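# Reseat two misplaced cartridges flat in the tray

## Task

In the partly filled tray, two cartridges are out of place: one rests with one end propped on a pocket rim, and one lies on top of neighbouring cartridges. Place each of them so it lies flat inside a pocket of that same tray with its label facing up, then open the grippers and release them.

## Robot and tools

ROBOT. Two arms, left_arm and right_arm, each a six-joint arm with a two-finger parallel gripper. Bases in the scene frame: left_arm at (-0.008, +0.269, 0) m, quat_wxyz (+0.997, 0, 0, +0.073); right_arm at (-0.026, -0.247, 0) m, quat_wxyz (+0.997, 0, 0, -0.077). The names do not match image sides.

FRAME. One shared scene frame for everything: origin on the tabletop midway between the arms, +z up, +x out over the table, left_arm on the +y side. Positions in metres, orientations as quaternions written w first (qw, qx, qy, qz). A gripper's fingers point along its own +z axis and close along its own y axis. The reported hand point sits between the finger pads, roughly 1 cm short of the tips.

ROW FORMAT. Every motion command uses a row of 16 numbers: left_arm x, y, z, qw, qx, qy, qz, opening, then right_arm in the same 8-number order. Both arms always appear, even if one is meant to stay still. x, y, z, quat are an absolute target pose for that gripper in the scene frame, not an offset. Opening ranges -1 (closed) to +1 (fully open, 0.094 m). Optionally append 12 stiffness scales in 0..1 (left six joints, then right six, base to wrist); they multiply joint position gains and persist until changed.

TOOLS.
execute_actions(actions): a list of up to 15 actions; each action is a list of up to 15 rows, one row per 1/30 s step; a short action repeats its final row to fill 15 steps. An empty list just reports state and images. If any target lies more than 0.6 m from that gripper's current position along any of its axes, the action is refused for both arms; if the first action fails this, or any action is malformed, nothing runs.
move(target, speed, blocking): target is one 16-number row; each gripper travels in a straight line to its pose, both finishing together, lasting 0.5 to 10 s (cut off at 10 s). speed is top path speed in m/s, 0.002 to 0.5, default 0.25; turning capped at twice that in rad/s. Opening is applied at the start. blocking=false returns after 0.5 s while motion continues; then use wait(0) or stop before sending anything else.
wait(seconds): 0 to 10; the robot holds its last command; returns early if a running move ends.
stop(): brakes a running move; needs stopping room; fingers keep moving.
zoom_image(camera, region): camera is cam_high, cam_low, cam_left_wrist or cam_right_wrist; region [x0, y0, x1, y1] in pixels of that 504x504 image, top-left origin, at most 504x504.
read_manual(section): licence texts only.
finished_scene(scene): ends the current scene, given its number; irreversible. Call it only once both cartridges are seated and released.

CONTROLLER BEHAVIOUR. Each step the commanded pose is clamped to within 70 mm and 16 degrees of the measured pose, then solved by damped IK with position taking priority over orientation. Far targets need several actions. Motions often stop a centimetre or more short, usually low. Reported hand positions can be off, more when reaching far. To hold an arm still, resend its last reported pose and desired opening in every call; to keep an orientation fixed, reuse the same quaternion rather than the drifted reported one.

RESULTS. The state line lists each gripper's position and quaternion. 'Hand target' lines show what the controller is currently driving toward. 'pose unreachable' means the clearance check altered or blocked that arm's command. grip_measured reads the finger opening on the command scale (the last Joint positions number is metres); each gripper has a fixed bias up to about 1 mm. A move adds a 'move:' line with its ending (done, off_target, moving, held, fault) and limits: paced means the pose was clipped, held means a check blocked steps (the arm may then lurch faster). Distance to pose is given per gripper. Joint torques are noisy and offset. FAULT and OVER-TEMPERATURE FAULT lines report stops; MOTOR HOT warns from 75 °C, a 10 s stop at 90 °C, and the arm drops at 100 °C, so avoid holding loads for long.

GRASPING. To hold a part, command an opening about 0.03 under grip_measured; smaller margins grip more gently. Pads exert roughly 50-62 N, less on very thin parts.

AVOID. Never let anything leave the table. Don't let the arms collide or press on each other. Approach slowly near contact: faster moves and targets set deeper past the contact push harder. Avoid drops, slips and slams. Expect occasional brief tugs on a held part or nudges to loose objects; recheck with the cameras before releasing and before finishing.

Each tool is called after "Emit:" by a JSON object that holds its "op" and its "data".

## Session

Emit:
{"op": "execute_actions", "data": {"actions": []}}

Scene clock: 0.00 s.
left_arm: end_effector_position=(+0.4939, +0.5118, +0.3885) grip_measured=+1.000 end_effector_quat_wxyz=(+0.642, -0.607, +0.402, +0.241) | right_arm: end_effector_position=(+0.4201, +0.1216, +0.1157) grip_measured=+1.000 end_effector_quat_wxyz=(-0.569, +0.680, -0.456, +0.073)
Joint positions: left_arm=[ 0.001  2.105  2.123 -0.179 -1.194 -0.777  0.094] | right_arm=[ 0.778  2.065  1.188  0.521 -0.215 -1.187  0.094]
Joint velocities: left_arm=[ 0.002 -0.002 -0.002 -0.037  0.051 -0.022  0.   ] | right_arm=[ 0.002 -0.002  0.012 -0.051  0.037 -0.037  0.   ]
Joint torques (N m, as the arm reports them, + toward a larger angle): no reading
Hand target (left_arm): +0.491, +0.512, +0.392; +0.641, -0.606, +0.402, +0.244
Hand target (right_arm): +0.420, +0.122, +0.117; -0.569, +0.679, -0.459, +0.068
Joint stiffness scale: left_arm=[1. 1. 1. 1. 1. 1.] | right_arm=[1. 1. 1. 1. 1. 1.]

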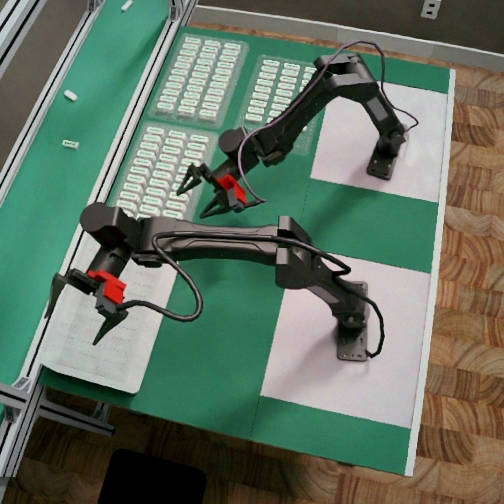

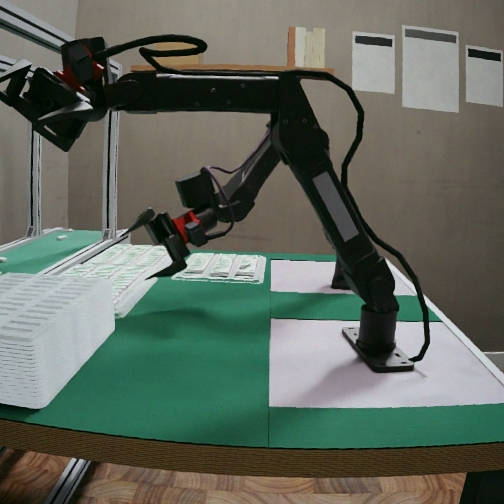

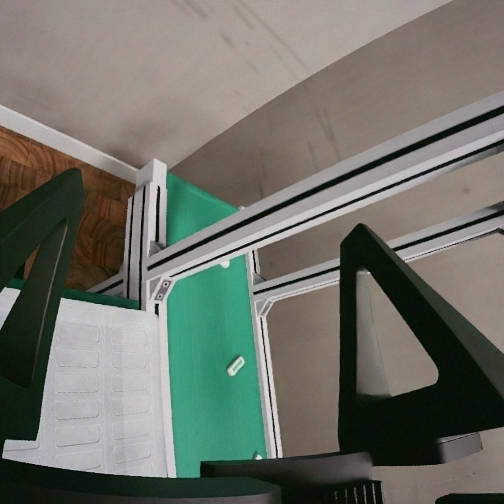

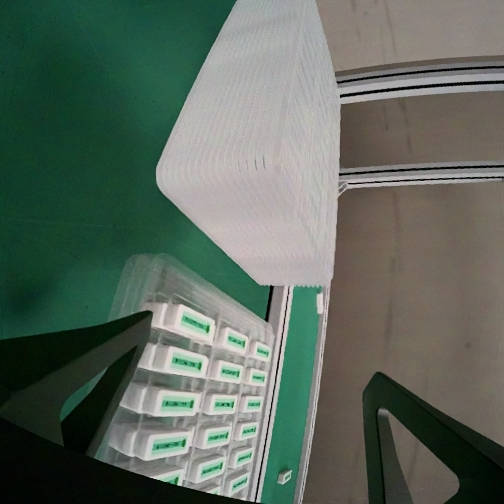

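Emit:
{"op": "zoom_image", "data": {"camera": "cam_high", "region": [220, 40, 350, 170]}}

Emit:
{"op": "zoom_image", "data": {"camera": "cam_low", "region": [160, 235, 280, 295]}}

Region (220, 40, 350, 170) of cam_high's 504x504 image, scaled by 3.877, with more detail than that image has.

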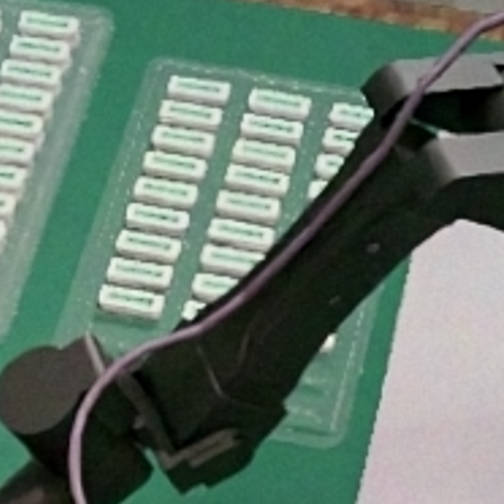

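Region (160, 235, 280, 295) of cam_low's 504x504 image, scaled by 4.200, with more detail than that image has.

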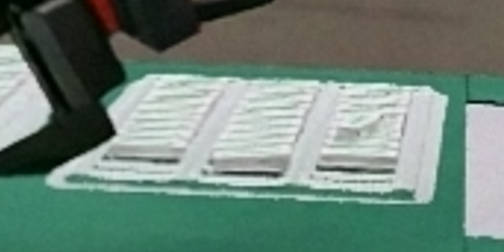

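Emit:
{"op": "execute_actions", "data": {"actions": []}}

Scene clock: 2.43 s.
left_arm: end_effector_position=(+0.4939, +0.5118, +0.3885) grip_measured=+1.000 end_effector_quat_wxyz=(+0.642, -0.607, +0.402, +0.241) | right_arm: end_effector_position=(+0.4201, +0.1216, +0.1157) grip_measured=+1.000 end_effector_quat_wxyz=(-0.569, +0.680, -0.456, +0.073)
Joint positions: left_arm=[ 0.001  2.105  2.123 -0.179 -1.194 -0.777  0.094] | right_arm=[ 0.778  2.065  1.188  0.521 -0.215 -1.187  0.094]
Joint velocities: left_arm=[-0.012  0.012 -0.007  0.007  0.007  0.007  0.   ] | right_arm=[ 0.002 -0.007  0.022  0.037 -0.051 -0.051  0.   ]
Joint torques (N m, as the arm reports them, + toward a larger angle): left_arm=[  0.04 -11.41   6.63   1.57  -0.12   0.03] | right_arm=[  0.13 -11.59   8.4    1.96  -0.06   0.06]
Hand target (left_arm): +0.491, +0.512, +0.392; +0.641, -0.606, +0.402, +0.244
Hand target (right_arm): +0.420, +0.122, +0.117; -0.569, +0.679, -0.459, +0.068
Joint stiffness scale: left_arm=[1. 1. 1. 1. 1. 1.] | right_arm=[1. 1. 1. 1. 1. 1.]

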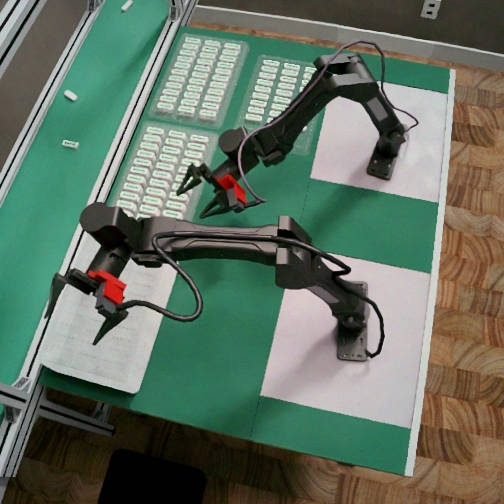

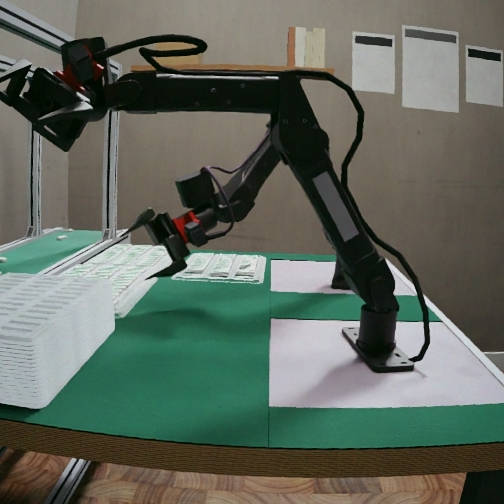

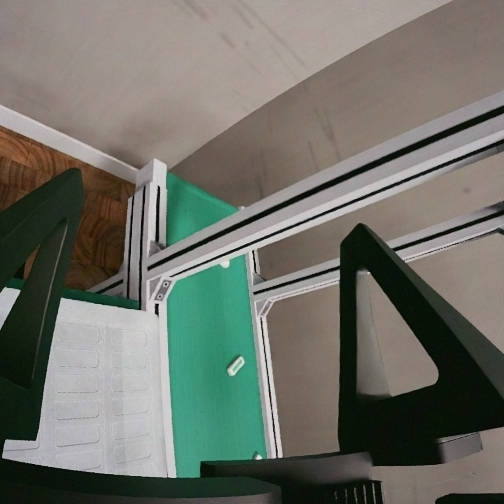

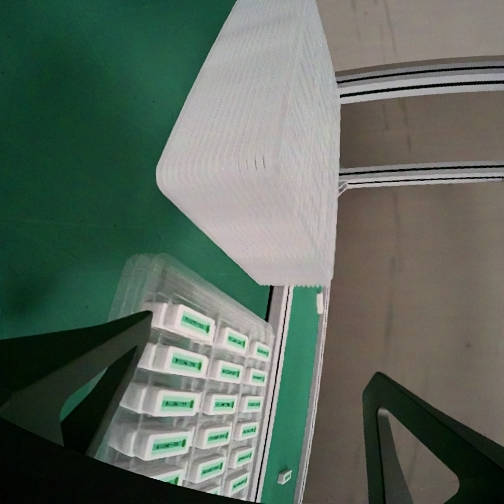

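Emit:
{"op": "zoom_image", "data": {"camera": "cam_high", "region": [220, 40, 350, 170]}}

Emit:
{"op": "zoom_image", "data": {"camera": "cam_low", "region": [160, 240, 280, 295]}}

Region (220, 40, 350, 170) of cam_high's 504x504 image, scaled by 3.877, with more detail than that image has.

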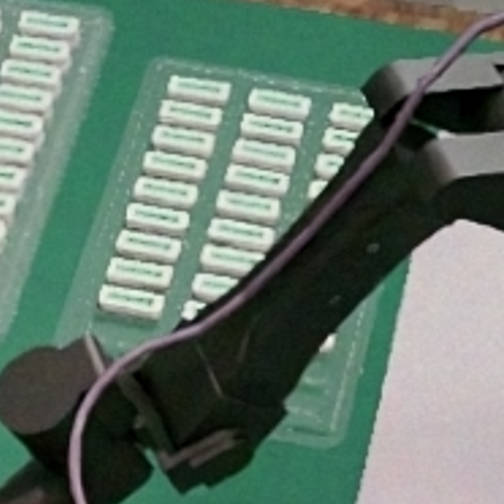

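Region (160, 240, 280, 295) of cam_low's 504x504 image, scaled by 4.200, with more detail than that image has; it fills the top 231 rows of this view, and the rest is white.

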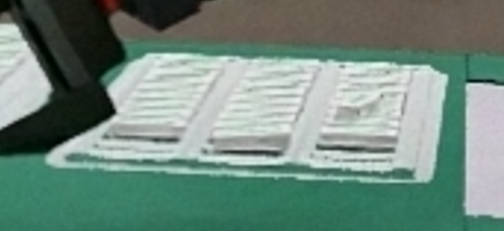

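Emit:
{"op": "move", "data": {"target": [0.227, 0.472, 0.3885, 0.642, -0.607, 0.402, 0.241, 1, 0.29, -0.36, 0.175, 0, 0.7071, -0.7071, 0, 1], "speed": 0.3}}

Scene clock: 9.90 s.
left_arm: end_effector_position=(+0.2307, +0.4727, +0.3953) grip_measured=+1.000 end_effector_quat_wxyz=(+0.650, -0.610, +0.391, +0.230) | right_arm: end_effector_position=(+0.2877, -0.3574, +0.1772) grip_measured=+1.000 end_effector_quat_wxyz=(-0.006, +0.707, -0.707, +0.004)
Joint positions: left_arm=[ 0.001  1.046  1.072 -0.158 -1.191 -0.784  0.094] | right_arm=[-0.191  1.809  1.77  -1.52  -0.008 -1.917  0.094]
Joint velocities: left_arm=[ 0.017 -0.007 -0.007  0.066 -0.007  0.037  0.   ] | right_arm=[-0.007 -0.002  0.012 -0.081 -0.022  0.022  0.   ]
Joint torques (N m, as the arm reports them, + toward a larger angle): left_arm=[ 0.8  -2.78  4.82  1.49  0.01  0.08] | right_arm=[-0.14 -7.46  9.26  0.17  0.03 -0.05]
Hand target (left_arm): +0.227, +0.474, +0.388; +0.642, -0.607, +0.402, +0.241
Hand target (right_arm): +0.286, -0.358, +0.179; -0.001, +0.709, -0.705, -0.002
Off the commanded pose (left_arm): 0.008 m, 2 deg.
Off the commanded pose (right_arm): 0.004 m, 1 deg.
Joint stiffness scale: left_arm=[1. 1. 1. 1. 1. 1.] | right_arm=[1. 1. 1. 1. 1. 1.]
move: done

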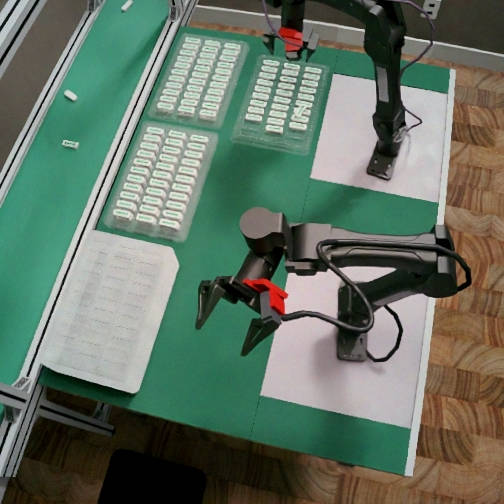

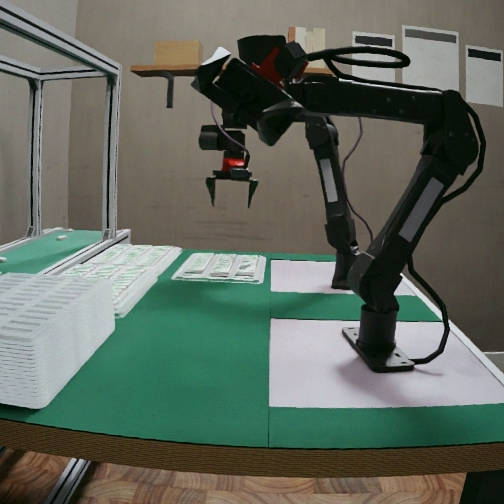

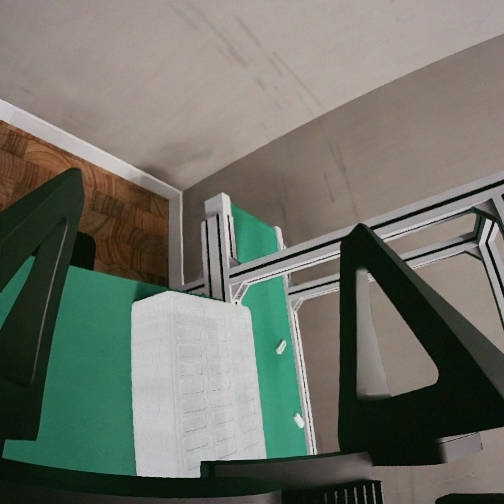

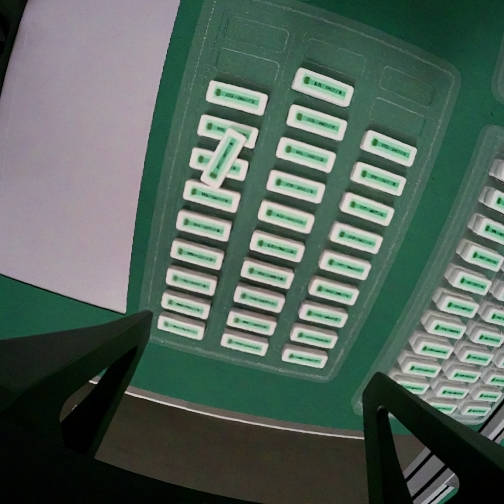

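Emit:
{"op": "zoom_image", "data": {"camera": "cam_right_wrist", "region": [160, 0, 460, 230]}}

Emit:
{"op": "zoom_image", "data": {"camera": "cam_high", "region": [225, 50, 340, 160]}}

Region (160, 0, 460, 230) of cam_right_wrist's 504x504 image, scaled by 1.680, with more detail than that image has; it fills the top 386 rows of this view, and the rest is white.

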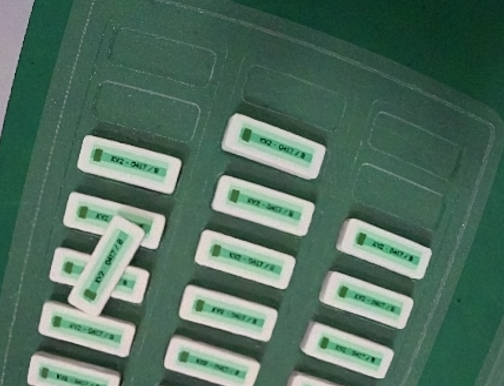

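Region (225, 50, 340, 160) of cam_high's 504x504 image, scaled by 4.383, with more detail than that image has; it fills the top 482 rows of this view, and the rest is white.

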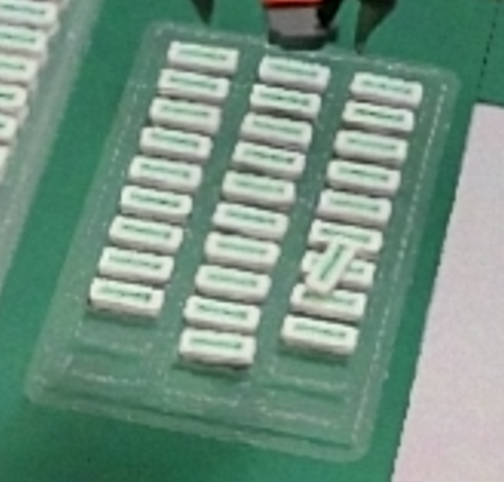

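Emit:
{"op": "zoom_image", "data": {"camera": "cam_right_wrist", "region": [170, 100, 290, 220]}}

Emit:
{"op": "zoom_image", "data": {"camera": "cam_right_wrist", "region": [190, 0, 380, 150]}}

Region (170, 100, 290, 220) of cam_right_wrist's 504x504 image, scaled by 4.200, with more detail than that image has.

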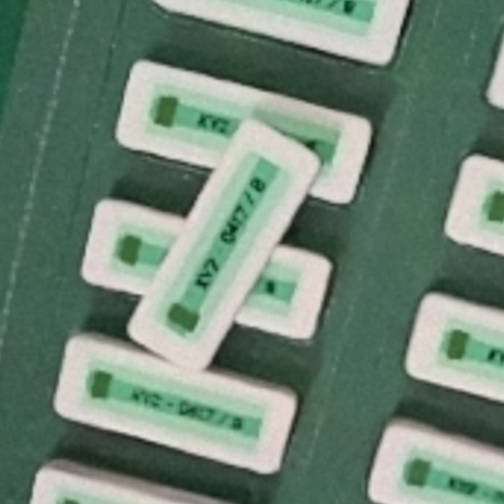

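Region (190, 0, 380, 150) of cam_right_wrist's 504x504 image, scaled by 2.653, with more detail than that image has; it fills the top 398 rows of this view, and the rest is white.

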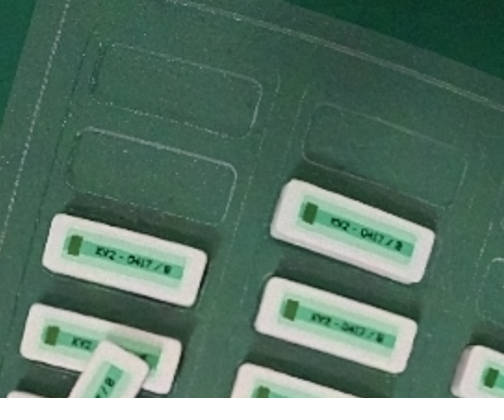

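Emit:
{"op": "move", "data": {"target": [0.2307, 0.4727, 0.3953, 0.650, -0.610, 0.391, 0.230, 1, 0.2972, -0.2168, 0.039, -0.0042, -0.7054, 0.7088, 0.0035, 0.42], "speed": 0.2}}

Scene clock: 21.13 s.
left_arm: end_effector_position=(+0.2308, +0.4727, +0.3956) grip_measured=+1.000 end_effector_quat_wxyz=(+0.651, -0.610, +0.390, +0.230) | right_arm: end_effector_position=(+0.2988, -0.2193, +0.0421) grip_measured=+0.422 end_effector_quat_wxyz=(+0.003, +0.707, -0.707, +0.001)
Joint positions: left_arm=[ 0.001  1.046  1.072 -0.156 -1.191 -0.784  0.094] | right_arm=[ 0.24   1.834  1.258 -0.999  0.007 -1.484  0.067]
Joint velocities: left_arm=[ 0.002  0.022  0.007  0.022 -0.037  0.022  0.   ] | right_arm=[-0.017 -0.007 -0.002  0.037  0.051 -0.022 -0.   ]
Joint torques (N m, as the arm reports them, + toward a larger angle): left_arm=[ 0.06 -1.88  6.27  1.65 -0.06 -0.02] | right_arm=[ 0.31 -8.19  6.66  0.46  0.04  0.1 ]
Hand target (left_arm): +0.231, +0.473, +0.395; +0.650, -0.610, +0.391, +0.230
Hand target (right_arm): +0.297, -0.219, +0.039; +0.006, +0.706, -0.709, +0.001
Off the commanded pose (left_arm): 0.000 m, 0 deg.
Off the commanded pose (right_arm): 0.004 m, 1 deg.
Joint stiffness scale: left_arm=[1. 1. 1. 1. 1. 1.] | right_arm=[1. 1. 1. 1. 1. 1.]
move: done

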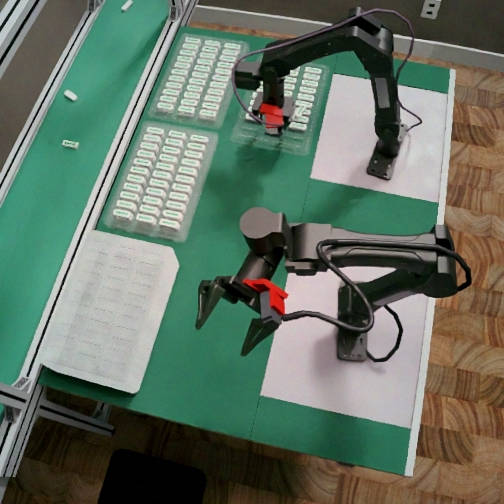

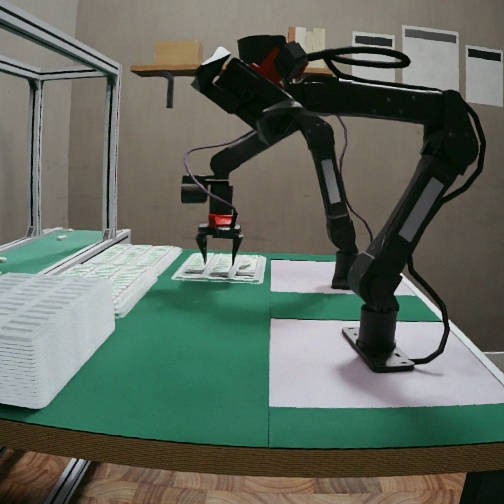

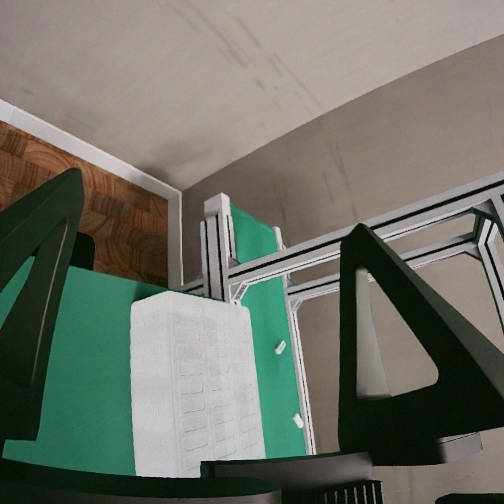

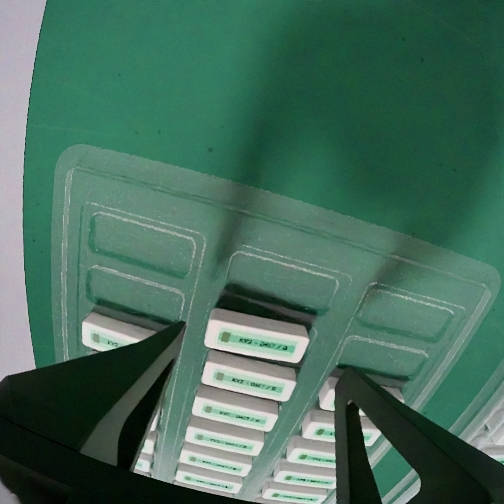

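Emit:
{"op": "zoom_image", "data": {"camera": "cam_right_wrist", "region": [170, 240, 370, 420]}}

Region (170, 240, 370, 420) of cam_right_wrist's 504x504 image, scaled by 2.520, with more detail than that image has; it fills the top 454 rows of this view, and the rest is white.

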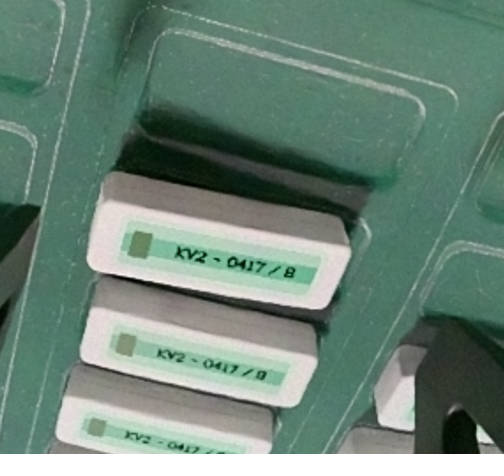

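Emit:
{"op": "move", "data": {"target": [0.2307, 0.4727, 0.3953, 0.650, -0.610, 0.391, 0.230, 1, 0.2979, -0.2251, 0.0153, -0.0057, -0.7004, 0.7137, 0.0003, 0.42], "speed": 0.05}}

Scene clock: 27.00 s.
left_arm: end_effector_position=(+0.2308, +0.4727, +0.3959) grip_measured=+1.000 end_effector_quat_wxyz=(+0.651, -0.610, +0.389, +0.229) | right_arm: end_effector_position=(+0.3007, -0.2219, +0.0207) grip_measured=+0.422 end_effector_quat_wxyz=(+0.001, +0.704, -0.711, +0.004)
Joint positions: left_arm=[ 0.001  1.046  1.072 -0.154 -1.191 -0.784  0.094] | right_arm=[ 0.232  1.863  1.206 -0.91   0.007 -1.483  0.067]
Joint velocities: left_arm=[-0.007 -0.012 -0.002 -0.007 -0.007  0.007  0.   ] | right_arm=[ 0.002 -0.007  0.002 -0.081  0.022 -0.125  0.   ]
Joint torques (N m, as the arm reports them, + toward a larger angle): left_arm=[ 0.06 -1.87  6.25  1.63 -0.06 -0.02] | right_arm=[-0.72 -7.92  6.1   0.5  -0.02 -0.03]
Hand target (left_arm): +0.231, +0.473, +0.395; +0.650, -0.610, +0.391, +0.230
Hand target (right_arm): +0.298, -0.225, +0.015; +0.006, +0.700, -0.714, -0.001
Off the commanded pose (left_arm): 0.001 m, 0 deg.
Off the commanded pose (right_arm): 0.007 m, 1 deg.
Joint stiffness scale: left_arm=[1. 1. 1. 1. 1. 1.] | right_arm=[1. 1. 1. 1. 1. 1.]
move: done

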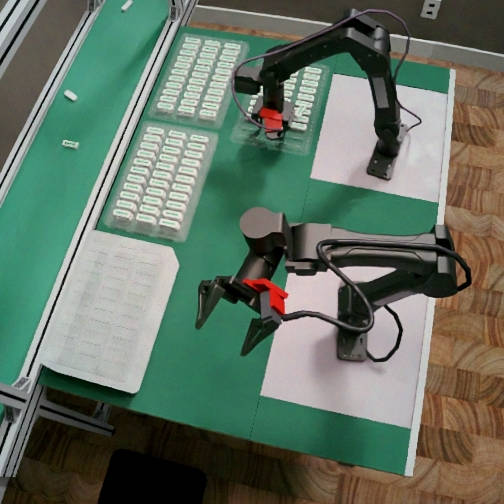

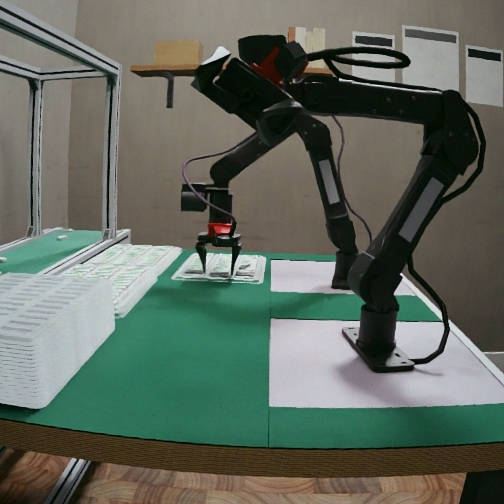

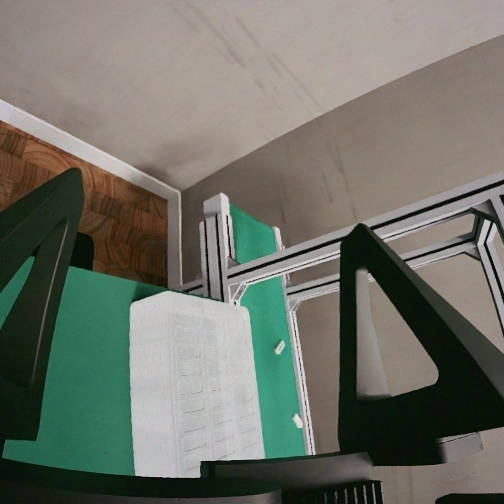

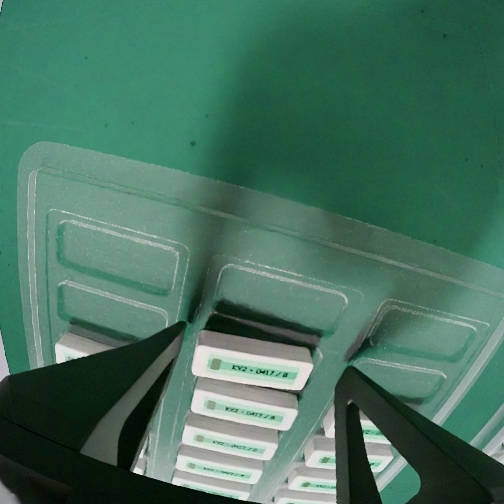

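Emit:
{"op": "zoom_image", "data": {"camera": "cam_right_wrist", "region": [160, 250, 380, 430]}}

Emit:
{"op": "zoom_image", "data": {"camera": "cam_low", "region": [170, 235, 270, 290]}}

Region (160, 250, 380, 430) of cam_right_wrist's 504x504 image, scaled by 2.291, with more detail than that image has; it fills the top 412 rows of this view, and the rest is white.

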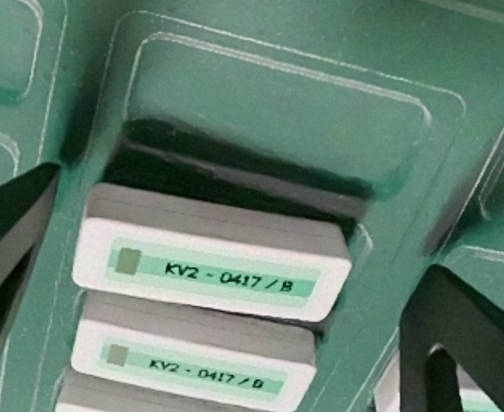

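Region (170, 235, 270, 290) of cam_low's 504x504 image, scaled by 5.040, with more detail than that image has; it fills the top 277 rows of this view, and the rest is white.

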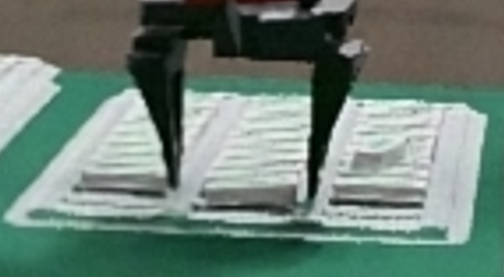

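Emit:
{"op": "execute_actions", "data": {"actions": [[[0.2307,0.4727,0.3953,0.650,-0.610,0.391,0.230,1,0.3005,-0.2221,0.0200,0.001,0.704,-0.711,0.004,0.40],[0.2307,0.4727,0.3953,0.650,-0.610,0.391,0.230,1,0.3005,-0.2221,0.0200,0.001,0.704,-0.711,0.004,0.385],[0.2307,0.4727,0.3953,0.650,-0.610,0.391,0.230,1,0.3005,-0.2221,0.0200,0.001,0.704,-0.711,0.004,0.37],[0.2307,0.4727,0.3953,0.650,-0.610,0.391,0.230,1,0.3005,-0.2221,0.0200,0.001,0.704,-0.711,0.004,0.355],[0.2307,0.4727,0.3953,0.650,-0.610,0.391,0.230,1,0.3005,-0.2221,0.0200,0.001,0.704,-0.711,0.004,0.34],[0.2307,0.4727,0.3953,0.650,-0.610,0.391,0.230,1,0.3005,-0.2221,0.0200,0.001,0.704,-0.711,0.004,0.325],[0.2307,0.4727,0.3953,0.650,-0.610,0.391,0.230,1,0.3005,-0.2221,0.0200,0.001,0.704,-0.711,0.004,0.31],[0.2307,0.4727,0.3953,0.650,-0.610,0.391,0.230,1,0.3005,-0.2221,0.0200,0.001,0.704,-0.711,0.004,0.295],[0.2307,0.4727,0.3953,0.650,-0.610,0.391,0.230,1,0.3005,-0.2221,0.0200,0.001,0.704,-0.711,0.004,0.28],[0.2307,0.4727,0.3953,0.650,-0.610,0.391,0.230,1,0.3005,-0.2221,0.0200,0.001,0.704,-0.711,0.004,0.267],[0.2307,0.4727,0.3953,0.650,-0.610,0.391,0.230,1,0.3005,-0.2221,0.0200,0.001,0.704,-0.711,0.004,0.255],[0.2307,0.4727,0.3953,0.650,-0.610,0.391,0.230,1,0.3005,-0.2221,0.0200,0.001,0.704,-0.711,0.004,0.243],[0.2307,0.4727,0.3953,0.650,-0.610,0.391,0.230,1,0.3005,-0.2221,0.0200,0.001,0.704,-0.711,0.004,0.232],[0.2307,0.4727,0.3953,0.650,-0.610,0.391,0.230,1,0.3005,-0.2221,0.0200,0.001,0.704,-0.711,0.004,0.221],[0.2307,0.4727,0.3953,0.650,-0.610,0.391,0.230,1,0.3005,-0.2221,0.0200,0.001,0.704,-0.711,0.004,0.21]],[[0.2307,0.4727,0.3953,0.650,-0.610,0.391,0.230,1,0.3005,-0.2221,0.0200,0.001,0.704,-0.711,0.004,0.20],[0.2307,0.4727,0.3953,0.650,-0.610,0.391,0.230,1,0.3005,-0.2221,0.0200,0.001,0.704,-0.711,0.004,0.19],[0.2307,0.4727,0.3953,0.650,-0.610,0.391,0.230,1,0.3005,-0.2221,0.0200,0.001,0.704,-0.711,0.004,0.18],[0.2307,0.4727,0.3953,0.650,-0.610,0.391,0.230,1,0.3005,-0.2221,0.0200,0.001,0.704,-0.711,0.004,0.17],[0.2307,0.4727,0.3953,0.650,-0.610,0.391,0.230,1,0.3005,-0.2221,0.0200,0.001,0.704,-0.711,0.004,0.16],[0.2307,0.4727,0.3953,0.650,-0.610,0.391,0.230,1,0.3005,-0.2221,0.0200,0.001,0.704,-0.711,0.004,0.15],[0.2307,0.4727,0.3953,0.650,-0.610,0.391,0.230,1,0.3005,-0.2221,0.0200,0.001,0.704,-0.711,0.004,0.14],[0.2307,0.4727,0.3953,0.650,-0.610,0.391,0.230,1,0.3005,-0.2221,0.0200,0.001,0.704,-0.711,0.004,0.13],[0.2307,0.4727,0.3953,0.650,-0.610,0.391,0.230,1,0.3005,-0.2221,0.0200,0.001,0.704,-0.711,0.004,0.12],[0.2307,0.4727,0.3953,0.650,-0.610,0.391,0.230,1,0.3005,-0.2221,0.0200,0.001,0.704,-0.711,0.004,0.11],[0.2307,0.4727,0.3953,0.650,-0.610,0.391,0.230,1,0.3005,-0.2221,0.0200,0.001,0.704,-0.711,0.004,0.10],[0.2307,0.4727,0.3953,0.650,-0.610,0.391,0.230,1,0.3005,-0.2221,0.0200,0.001,0.704,-0.711,0.004,0.09],[0.2307,0.4727,0.3953,0.650,-0.610,0.391,0.230,1,0.3005,-0.2221,0.0200,0.001,0.704,-0.711,0.004,0.08],[0.2307,0.4727,0.3953,0.650,-0.610,0.391,0.230,1,0.3005,-0.2221,0.0200,0.001,0.704,-0.711,0.004,0.07],[0.2307,0.4727,0.3953,0.650,-0.610,0.391,0.230,1,0.3005,-0.2221,0.0200,0.001,0.704,-0.711,0.004,0.06]]]}}

Scene clock: 31.03 s.
left_arm: end_effector_position=(+0.2308, +0.4727, +0.3959) grip_measured=+1.000 end_effector_quat_wxyz=(+0.651, -0.610, +0.389, +0.229) | right_arm: end_effector_position=(+0.3011, -0.2218, +0.0207) grip_measured=+0.066 end_effector_quat_wxyz=(+0.000, +0.704, -0.711, +0.004)
Joint positions: left_arm=[ 0.001  1.046  1.072 -0.154 -1.191 -0.784  0.094] | right_arm=[ 0.232  1.863  1.206 -0.908  0.007 -1.483  0.05 ]
Joint velocities: left_arm=[-0.012 -0.007 -0.012 -0.037  0.007 -0.007  0.   ] | right_arm=[-0.002 -0.017  0.012  0.007  0.051 -0.037 -0.009]
Joint torques (N m, as the arm reports them, + toward a larger angle): left_arm=[ 0.07 -1.89  6.25  1.63 -0.06 -0.02] | right_arm=[-0.12 -8.46  6.84  0.47 -0.04 -0.03]
Hand target (left_arm): +0.231, +0.473, +0.395; +0.650, -0.610, +0.391, +0.230
Hand target (right_arm): +0.300, -0.222, +0.020; +0.001, +0.704, -0.711, +0.004
Off the commanded pose (left_arm): 0.001 m, 0 deg.
Off the commanded pose (right_arm): 0.001 m, 0 deg.
Joint stiffness scale: left_arm=[1. 1. 1. 1. 1. 1.] | right_arm=[1. 1. 1. 1. 1. 1.]

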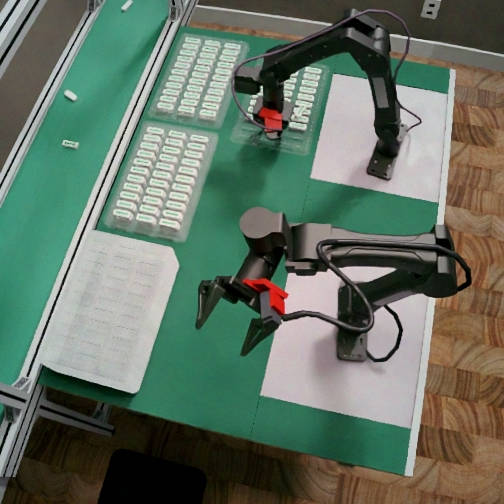

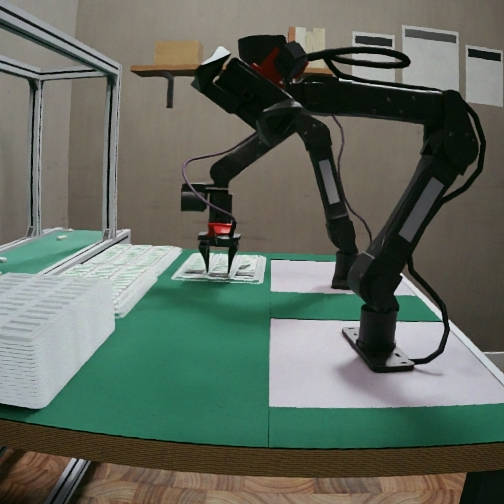

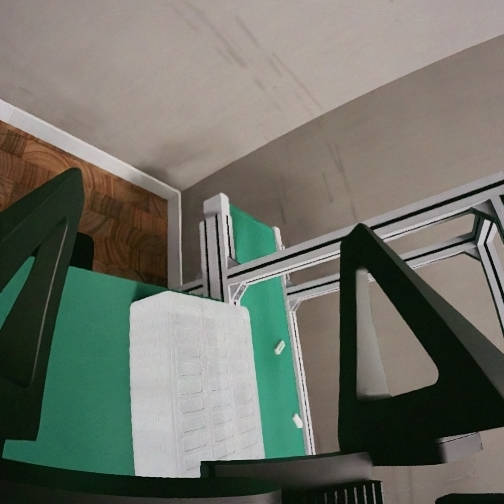

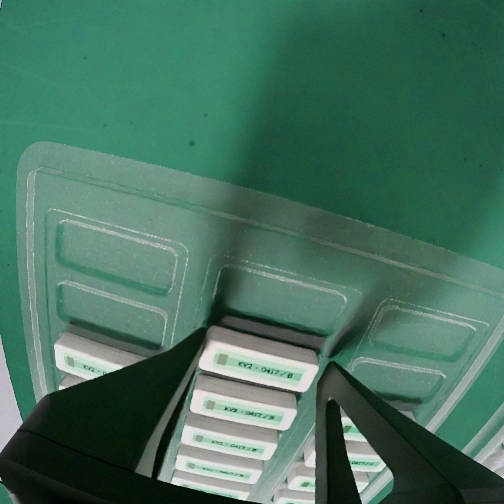

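Emit:
{"op": "zoom_image", "data": {"camera": "cam_right_wrist", "region": [160, 250, 380, 430]}}

Emit:
{"op": "zoom_image", "data": {"camera": "cam_low", "region": [180, 250, 260, 290]}}

Region (160, 250, 380, 430) of cam_right_wrist's 504x504 image, scaled by 2.291, with more detail than that image has; it fills the top 412 rows of this view, and the rest is white.

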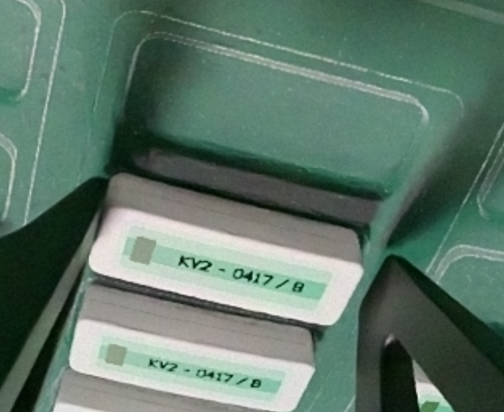

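Region (180, 250, 260, 290) of cam_low's 504x504 image, scaled by 6.300, with more detail than that image has.

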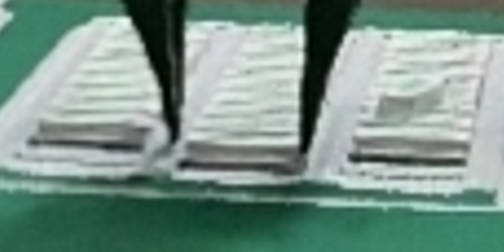

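Emit:
{"op": "execute_actions", "data": {"actions": [[[0.2307,0.4727,0.3953,0.650,-0.610,0.391,0.230,1,0.3008,-0.2220,0.0200,-0.001,-0.7036,0.7106,-0.004,0.09],[0.2307,0.4727,0.3953,0.650,-0.610,0.391,0.230,1,0.3008,-0.2220,0.0200,-0.001,-0.7036,0.7106,-0.004,0.12],[0.2307,0.4727,0.3953,0.650,-0.610,0.391,0.230,1,0.3008,-0.2220,0.0200,-0.001,-0.7036,0.7106,-0.004,0.15],[0.2307,0.4727,0.3953,0.650,-0.610,0.391,0.230,1,0.3008,-0.2220,0.0200,-0.001,-0.7036,0.7106,-0.004,0.18],[0.2307,0.4727,0.3953,0.650,-0.610,0.391,0.230,1,0.3008,-0.2220,0.0204,-0.001,-0.7036,0.7106,-0.004,0.21],[0.2307,0.4727,0.3953,0.650,-0.610,0.391,0.230,1,0.3008,-0.2220,0.0216,-0.001,-0.7036,0.7106,-0.004,0.24],[0.2307,0.4727,0.3953,0.650,-0.610,0.391,0.230,1,0.3008,-0.2220,0.0235,-0.001,-0.7036,0.7106,-0.004,0.27],[0.2307,0.4727,0.3953,0.650,-0.610,0.391,0.230,1,0.3008,-0.2220,0.0259,-0.001,-0.7036,0.7106,-0.004,0.30],[0.2307,0.4727,0.3953,0.650,-0.610,0.391,0.230,1,0.3008,-0.2220,0.0288,-0.001,-0.7036,0.7106,-0.004,0.31],[0.2307,0.4727,0.3953,0.650,-0.610,0.391,0.230,1,0.3008,-0.2220,0.0320,-0.001,-0.7036,0.7106,-0.004,0.32],[0.2307,0.4727,0.3953,0.650,-0.610,0.391,0.230,1,0.3008,-0.2220,0.0355,-0.001,-0.7036,0.7106,-0.004,0.33],[0.2307,0.4727,0.3953,0.650,-0.610,0.391,0.230,1,0.3008,-0.2220,0.0390,-0.001,-0.7036,0.7106,-0.004,0.34],[0.2307,0.4727,0.3953,0.650,-0.610,0.391,0.230,1,0.3008,-0.2220,0.0425,-0.001,-0.7036,0.7106,-0.004,0.35],[0.2307,0.4727,0.3953,0.650,-0.610,0.391,0.230,1,0.3007,-0.2221,0.0460,-0.001,-0.7026,0.7116,-0.004,0.36],[0.2307,0.4727,0.3953,0.650,-0.610,0.391,0.230,1,0.3004,-0.2225,0.0492,-0.001,-0.6998,0.7144,-0.004,0.37]],[[0.2307,0.4727,0.3953,0.650,-0.610,0.391,0.230,1,0.2999,-0.2230,0.0521,-0.001,-0.6951,0.7190,-0.004,0.38],[0.2307,0.4727,0.3953,0.650,-0.610,0.391,0.230,1,0.2993,-0.2238,0.0545,-0.001,-0.6885,0.7252,-0.004,0.39],[0.2307,0.4727,0.3953,0.650,-0.610,0.391,0.230,1,0.2985,-0.2247,0.0564,-0.001,-0.6803,0.7330,-0.004,0.40],[0.2307,0.4727,0.3953,0.650,-0.610,0.391,0.230,1,0.2975,-0.2259,0.0576,-0.001,-0.6703,0.7421,-0.004,0.40],[0.2307,0.4727,0.3953,0.650,-0.610,0.391,0.230,1,0.2964,-0.2272,0.0580,-0.001,-0.6587,0.7524,-0.004,0.40],[0.2307,0.4727,0.3953,0.650,-0.610,0.391,0.230,1,0.2952,-0.2287,0.0580,-0.001,-0.6454,0.7638,-0.004,0.40],[0.2307,0.4727,0.3953,0.650,-0.610,0.391,0.230,1,0.2938,-0.2303,0.0580,-0.001,-0.6306,0.7761,-0.004,0.40],[0.2307,0.4727,0.3953,0.650,-0.610,0.391,0.230,1,0.2923,-0.2320,0.0580,0,-0.6142,0.7891,-0.004,0.40],[0.2307,0.4727,0.3953,0.650,-0.610,0.391,0.230,1,0.2907,-0.2339,0.0580,0,-0.5963,0.8028,-0.004,0.40],[0.2307,0.4727,0.3953,0.650,-0.610,0.391,0.230,1,0.2890,-0.2360,0.0580,0,-0.5769,0.8168,-0.004,0.40],[0.2307,0.4727,0.3953,0.650,-0.610,0.391,0.230,1,0.2872,-0.2381,0.0580,0,-0.5561,0.8311,-0.004,0.40],[0.2307,0.4727,0.3953,0.650,-0.610,0.391,0.230,1,0.2853,-0.2403,0.0580,0,-0.5339,0.8455,-0.004,0.40],[0.2307,0.4727,0.3953,0.650,-0.610,0.391,0.230,1,0.2834,-0.2426,0.0580,0,-0.5105,0.8599,-0.004,0.40],[0.2307,0.4727,0.3953,0.650,-0.610,0.391,0.230,1,0.2814,-0.2450,0.0580,0,-0.4858,0.8741,-0.004,0.40],[0.2307,0.4727,0.3953,0.650,-0.610,0.391,0.230,1,0.2793,-0.2475,0.0580,0,-0.4601,0.8879,-0.004,0.40]],[[0.2307,0.4727,0.3953,0.650,-0.610,0.391,0.230,1,0.2771,-0.2500,0.0579,0.001,-0.4333,0.9012,-0.004,0.40],[0.2307,0.4727,0.3953,0.650,-0.610,0.391,0.230,1,0.2750,-0.2526,0.0578,0.001,-0.4057,0.9140,-0.004,0.40],[0.2307,0.4727,0.3953,0.650,-0.610,0.391,0.230,1,0.2728,-0.2552,0.0576,0.001,-0.3772,0.9261,-0.004,0.40],[0.2307,0.4727,0.3953,0.650,-0.610,0.391,0.230,1,0.2706,-0.2578,0.0572,0.001,-0.3482,0.9374,-0.004,0.40],[0.2307,0.4727,0.3953,0.650,-0.610,0.391,0.230,1,0.2683,-0.2605,0.0569,0.001,-0.3186,0.9479,-0.004,0.40],[0.2307,0.4727,0.3953,0.650,-0.610,0.391,0.230,1,0.2661,-0.2631,0.0564,0.001,-0.2886,0.9574,-0.004,0.40],[0.2307,0.4727,0.3953,0.650,-0.610,0.391,0.230,1,0.2638,-0.2658,0.0559,0.001,-0.2584,0.9660,-0.004,0.40],[0.2307,0.4727,0.3953,0.650,-0.610,0.391,0.230,1,0.2616,-0.2684,0.0553,0.002,-0.2282,0.9736,-0.004,0.40],[0.2307,0.4727,0.3953,0.650,-0.610,0.391,0.230,1,0.2594,-0.2710,0.0547,0.002,-0.1980,0.9802,-0.004,0.40],[0.2307,0.4727,0.3953,0.650,-0.610,0.391,0.230,1,0.2573,-0.2736,0.0541,0.002,-0.1680,0.9858,-0.004,0.40],[0.2307,0.4727,0.3953,0.650,-0.610,0.391,0.230,1,0.2551,-0.2761,0.0535,0.002,-0.1385,0.9904,-0.004,0.40],[0.2307,0.4727,0.3953,0.650,-0.610,0.391,0.230,1,0.2530,-0.2786,0.0528,0.002,-0.1095,0.9940,-0.004,0.40],[0.2307,0.4727,0.3953,0.650,-0.610,0.391,0.230,1,0.2510,-0.2810,0.0522,0.002,-0.0811,0.9967,-0.004,0.40],[0.2307,0.4727,0.3953,0.650,-0.610,0.391,0.230,1,0.2491,-0.2833,0.0515,0.002,-0.0538,0.9986,-0.004,0.40],[0.2307,0.4727,0.3953,0.650,-0.610,0.391,0.230,1,0.2472,-0.2855,0.0509,0.002,-0.0273,0.9996,-0.004,0.40]],[[0.2307,0.4727,0.3953,0.650,-0.610,0.391,0.230,1,0.2454,-0.2876,0.0503,0.0028,-0.0021,1.0,-0.0036,0.40],[0.2307,0.4727,0.3953,0.650,-0.610,0.391,0.230,1,0.2437,-0.2897,0.0497,0.0028,0.0219,0.9998,-0.0036,0.40],[0.2307,0.4727,0.3953,0.650,-0.610,0.391,0.230,1,0.2421,-0.2916,0.0491,0.0028,0.0444,0.9990,-0.0036,0.40],[0.2307,0.4727,0.3953,0.650,-0.610,0.391,0.230,1,0.2406,-0.2933,0.0486,0.0028,0.0653,0.9979,-0.0036,0.40],[0.2307,0.4727,0.3953,0.650,-0.610,0.391,0.230,1,0.2392,-0.2949,0.0481,0.0028,0.0845,0.9964,-0.0036,0.40],[0.2307,0.4727,0.3953,0.650,-0.610,0.391,0.230,1,0.2380,-0.2964,0.0478,0.0028,0.1019,0.9948,-0.0036,0.40],[0.2307,0.4727,0.3953,0.650,-0.610,0.391,0.230,1,0.2369,-0.2977,0.0474,0.0028,0.1173,0.9931,-0.0036,0.40],[0.2307,0.4727,0.3953,0.650,-0.610,0.391,0.230,1,0.2359,-0.2989,0.0472,0.0028,0.1307,0.9914,-0.0036,0.40],[0.2307,0.4727,0.3953,0.650,-0.610,0.391,0.230,1,0.2351,-0.2998,0.0471,0.0028,0.1419,0.9899,-0.0036,0.40],[0.2307,0.4727,0.3953,0.650,-0.610,0.391,0.230,1,0.2345,-0.3006,0.0470,0.0028,0.1509,0.9885,-0.0036,0.40],[0.2307,0.4727,0.3953,0.650,-0.610,0.391,0.230,1,0.2340,-0.3011,0.0470,0.0028,0.1574,0.9875,-0.0036,0.40],[0.2307,0.4727,0.3953,0.650,-0.610,0.391,0.230,1,0.2337,-0.3015,0.0470,0.0028,0.1614,0.9869,-0.0036,0.40],[0.2307,0.4727,0.3953,0.650,-0.610,0.391,0.230,1,0.2336,-0.3016,0.0470,0.0028,0.1628,0.9867,-0.0036,0.40]]]}}

Emit:
{"op": "execute_actions", "data": {"actions": []}}

Scene clock: 42.17 s.
left_arm: end_effector_position=(+0.2308, +0.4727, +0.3959) grip_measured=+1.000 end_effector_quat_wxyz=(+0.651, -0.610, +0.389, +0.229) | right_arm: end_effector_position=(+0.2311, -0.3002, +0.0456) grip_measured=+0.398 end_effector_quat_wxyz=(-0.013, +0.121, +0.993, -0.002)
Joint positions: left_arm=[ 0.001  1.046  1.072 -0.154 -1.191 -0.784  0.094] | right_arm=[-0.049  1.619  1.021 -0.999  0.007  0.039  0.066]
Joint velocities: left_arm=[-0.002 -0.002 -0.012 -0.037 -0.022 -0.007  0.   ] | right_arm=[-0.032 -0.037 -0.017  0.066 -0.066  0.52  -0.   ]
Joint torques (N m, as the arm reports them, + toward a larger angle): left_arm=[ 0.05 -1.88  6.25  1.63 -0.07 -0.02] | right_arm=[-0.37 -8.01  6.    0.55 -0.06  0.06]
Hand target (left_arm): +0.231, +0.473, +0.395; +0.650, -0.610, +0.391, +0.230
Hand target (right_arm): +0.233, -0.301, +0.047; +0.001, +0.161, +0.987, -0.001
Off the commanded pose (left_arm): 0.001 m, 0 deg.
Off the commanded pose (right_arm): 0.003 m, 5 deg.
Joint stiffness scale: left_arm=[1. 1. 1. 1. 1. 1.] | right_arm=[1. 1. 1. 1. 1. 1.]

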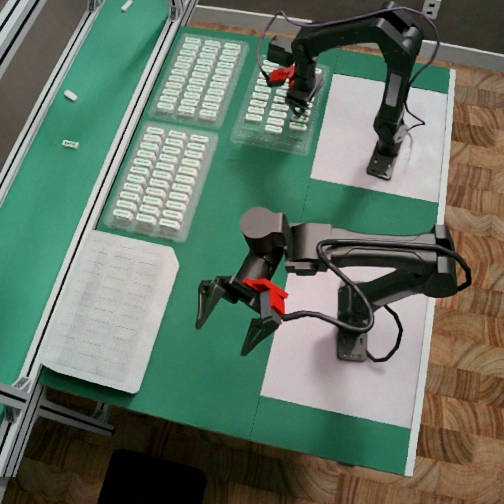

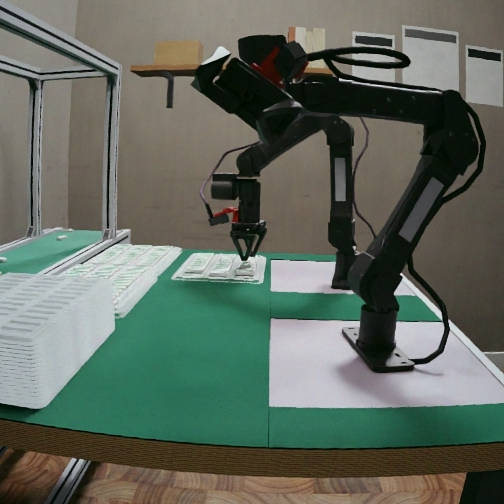

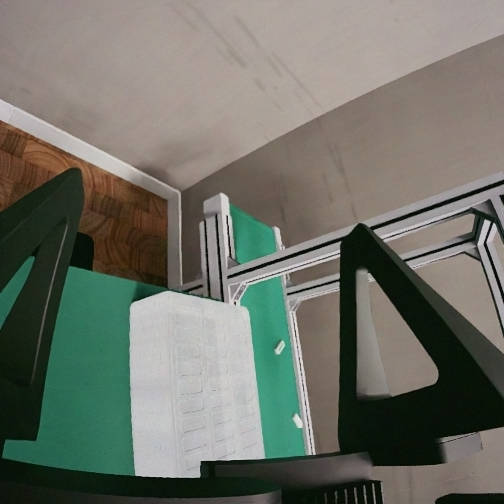

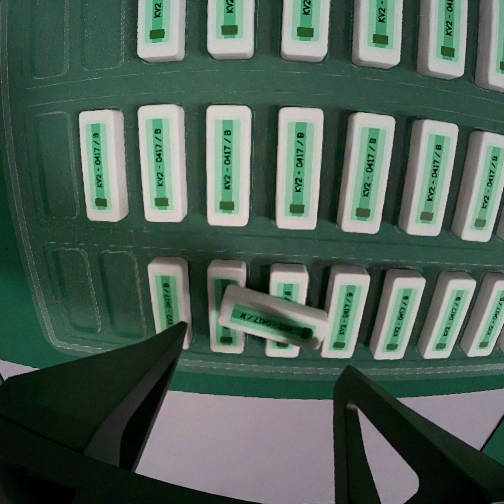

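Scene clock: 42.17 s.
left_arm: end_effector_position=(+0.2308, +0.4727, +0.3959) grip_measured=+1.000 end_effector_quat_wxyz=(+0.651, -0.610, +0.389, +0.229) | right_arm: end_effector_position=(+0.2311, -0.3002, +0.0456) grip_measured=+0.398 end_effector_quat_wxyz=(-0.013, +0.121, +0.993, -0.002)
Joint positions: left_arm=[ 0.001  1.046  1.072 -0.154 -1.191 -0.784  0.094] | right_arm=[-0.049  1.619  1.021 -0.999  0.007  0.039  0.066]
Joint velocities: left_arm=[-0.002 -0.002 -0.012 -0.037 -0.022 -0.007  0.   ] | right_arm=[-0.032 -0.037 -0.017  0.066 -0.066  0.52  -0.   ]
Joint torques (N m, as the arm reports them, + toward a larger angle): left_arm=[ 0.05 -1.88  6.25  1.63 -0.07 -0.02] | right_arm=[-0.37 -8.01  6.    0.55 -0.06  0.06]
Hand target (left_arm): +0.231, +0.473, +0.395; +0.650, -0.610, +0.391, +0.230
Hand target (right_arm): +0.233, -0.301, +0.047; +0.001, +0.161, +0.987, -0.001
Off the commanded pose (left_arm): 0.001 m, 0 deg.
Off the commanded pose (right_arm): 0.003 m, 5 deg.
Joint stiffness scale: left_arm=[1. 1. 1. 1. 1. 1.] | right_arm=[1. 1. 1. 1. 1. 1.]

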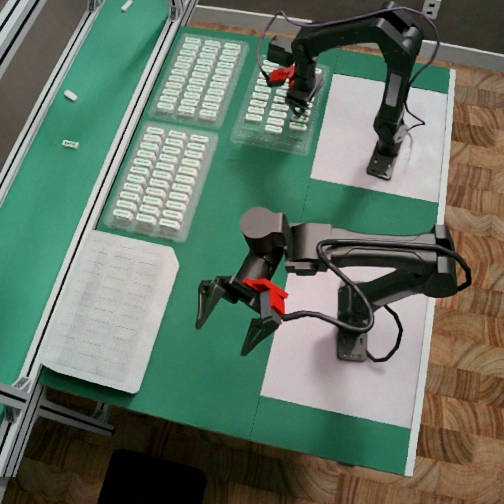

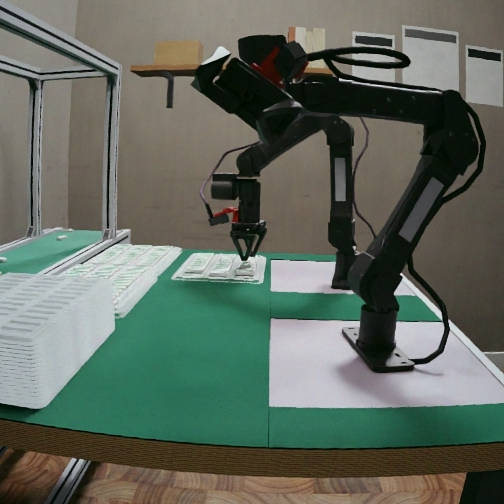

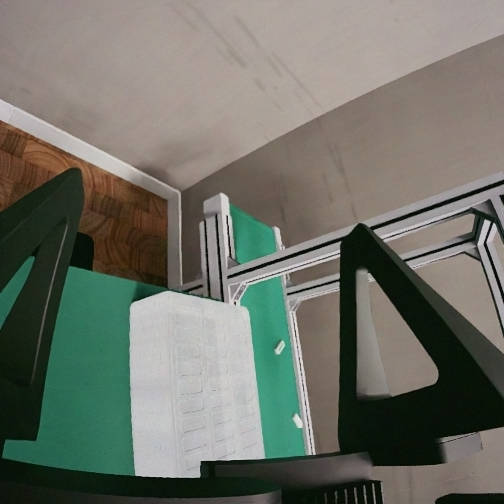

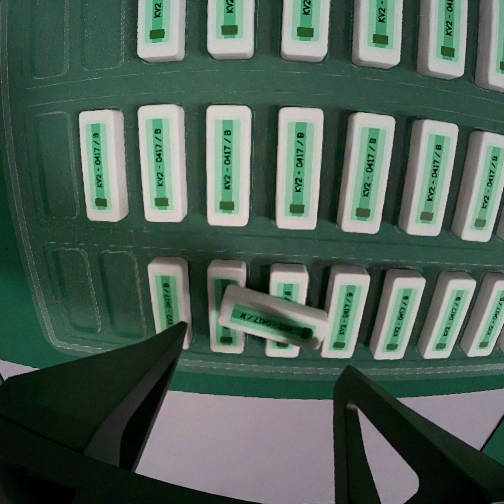

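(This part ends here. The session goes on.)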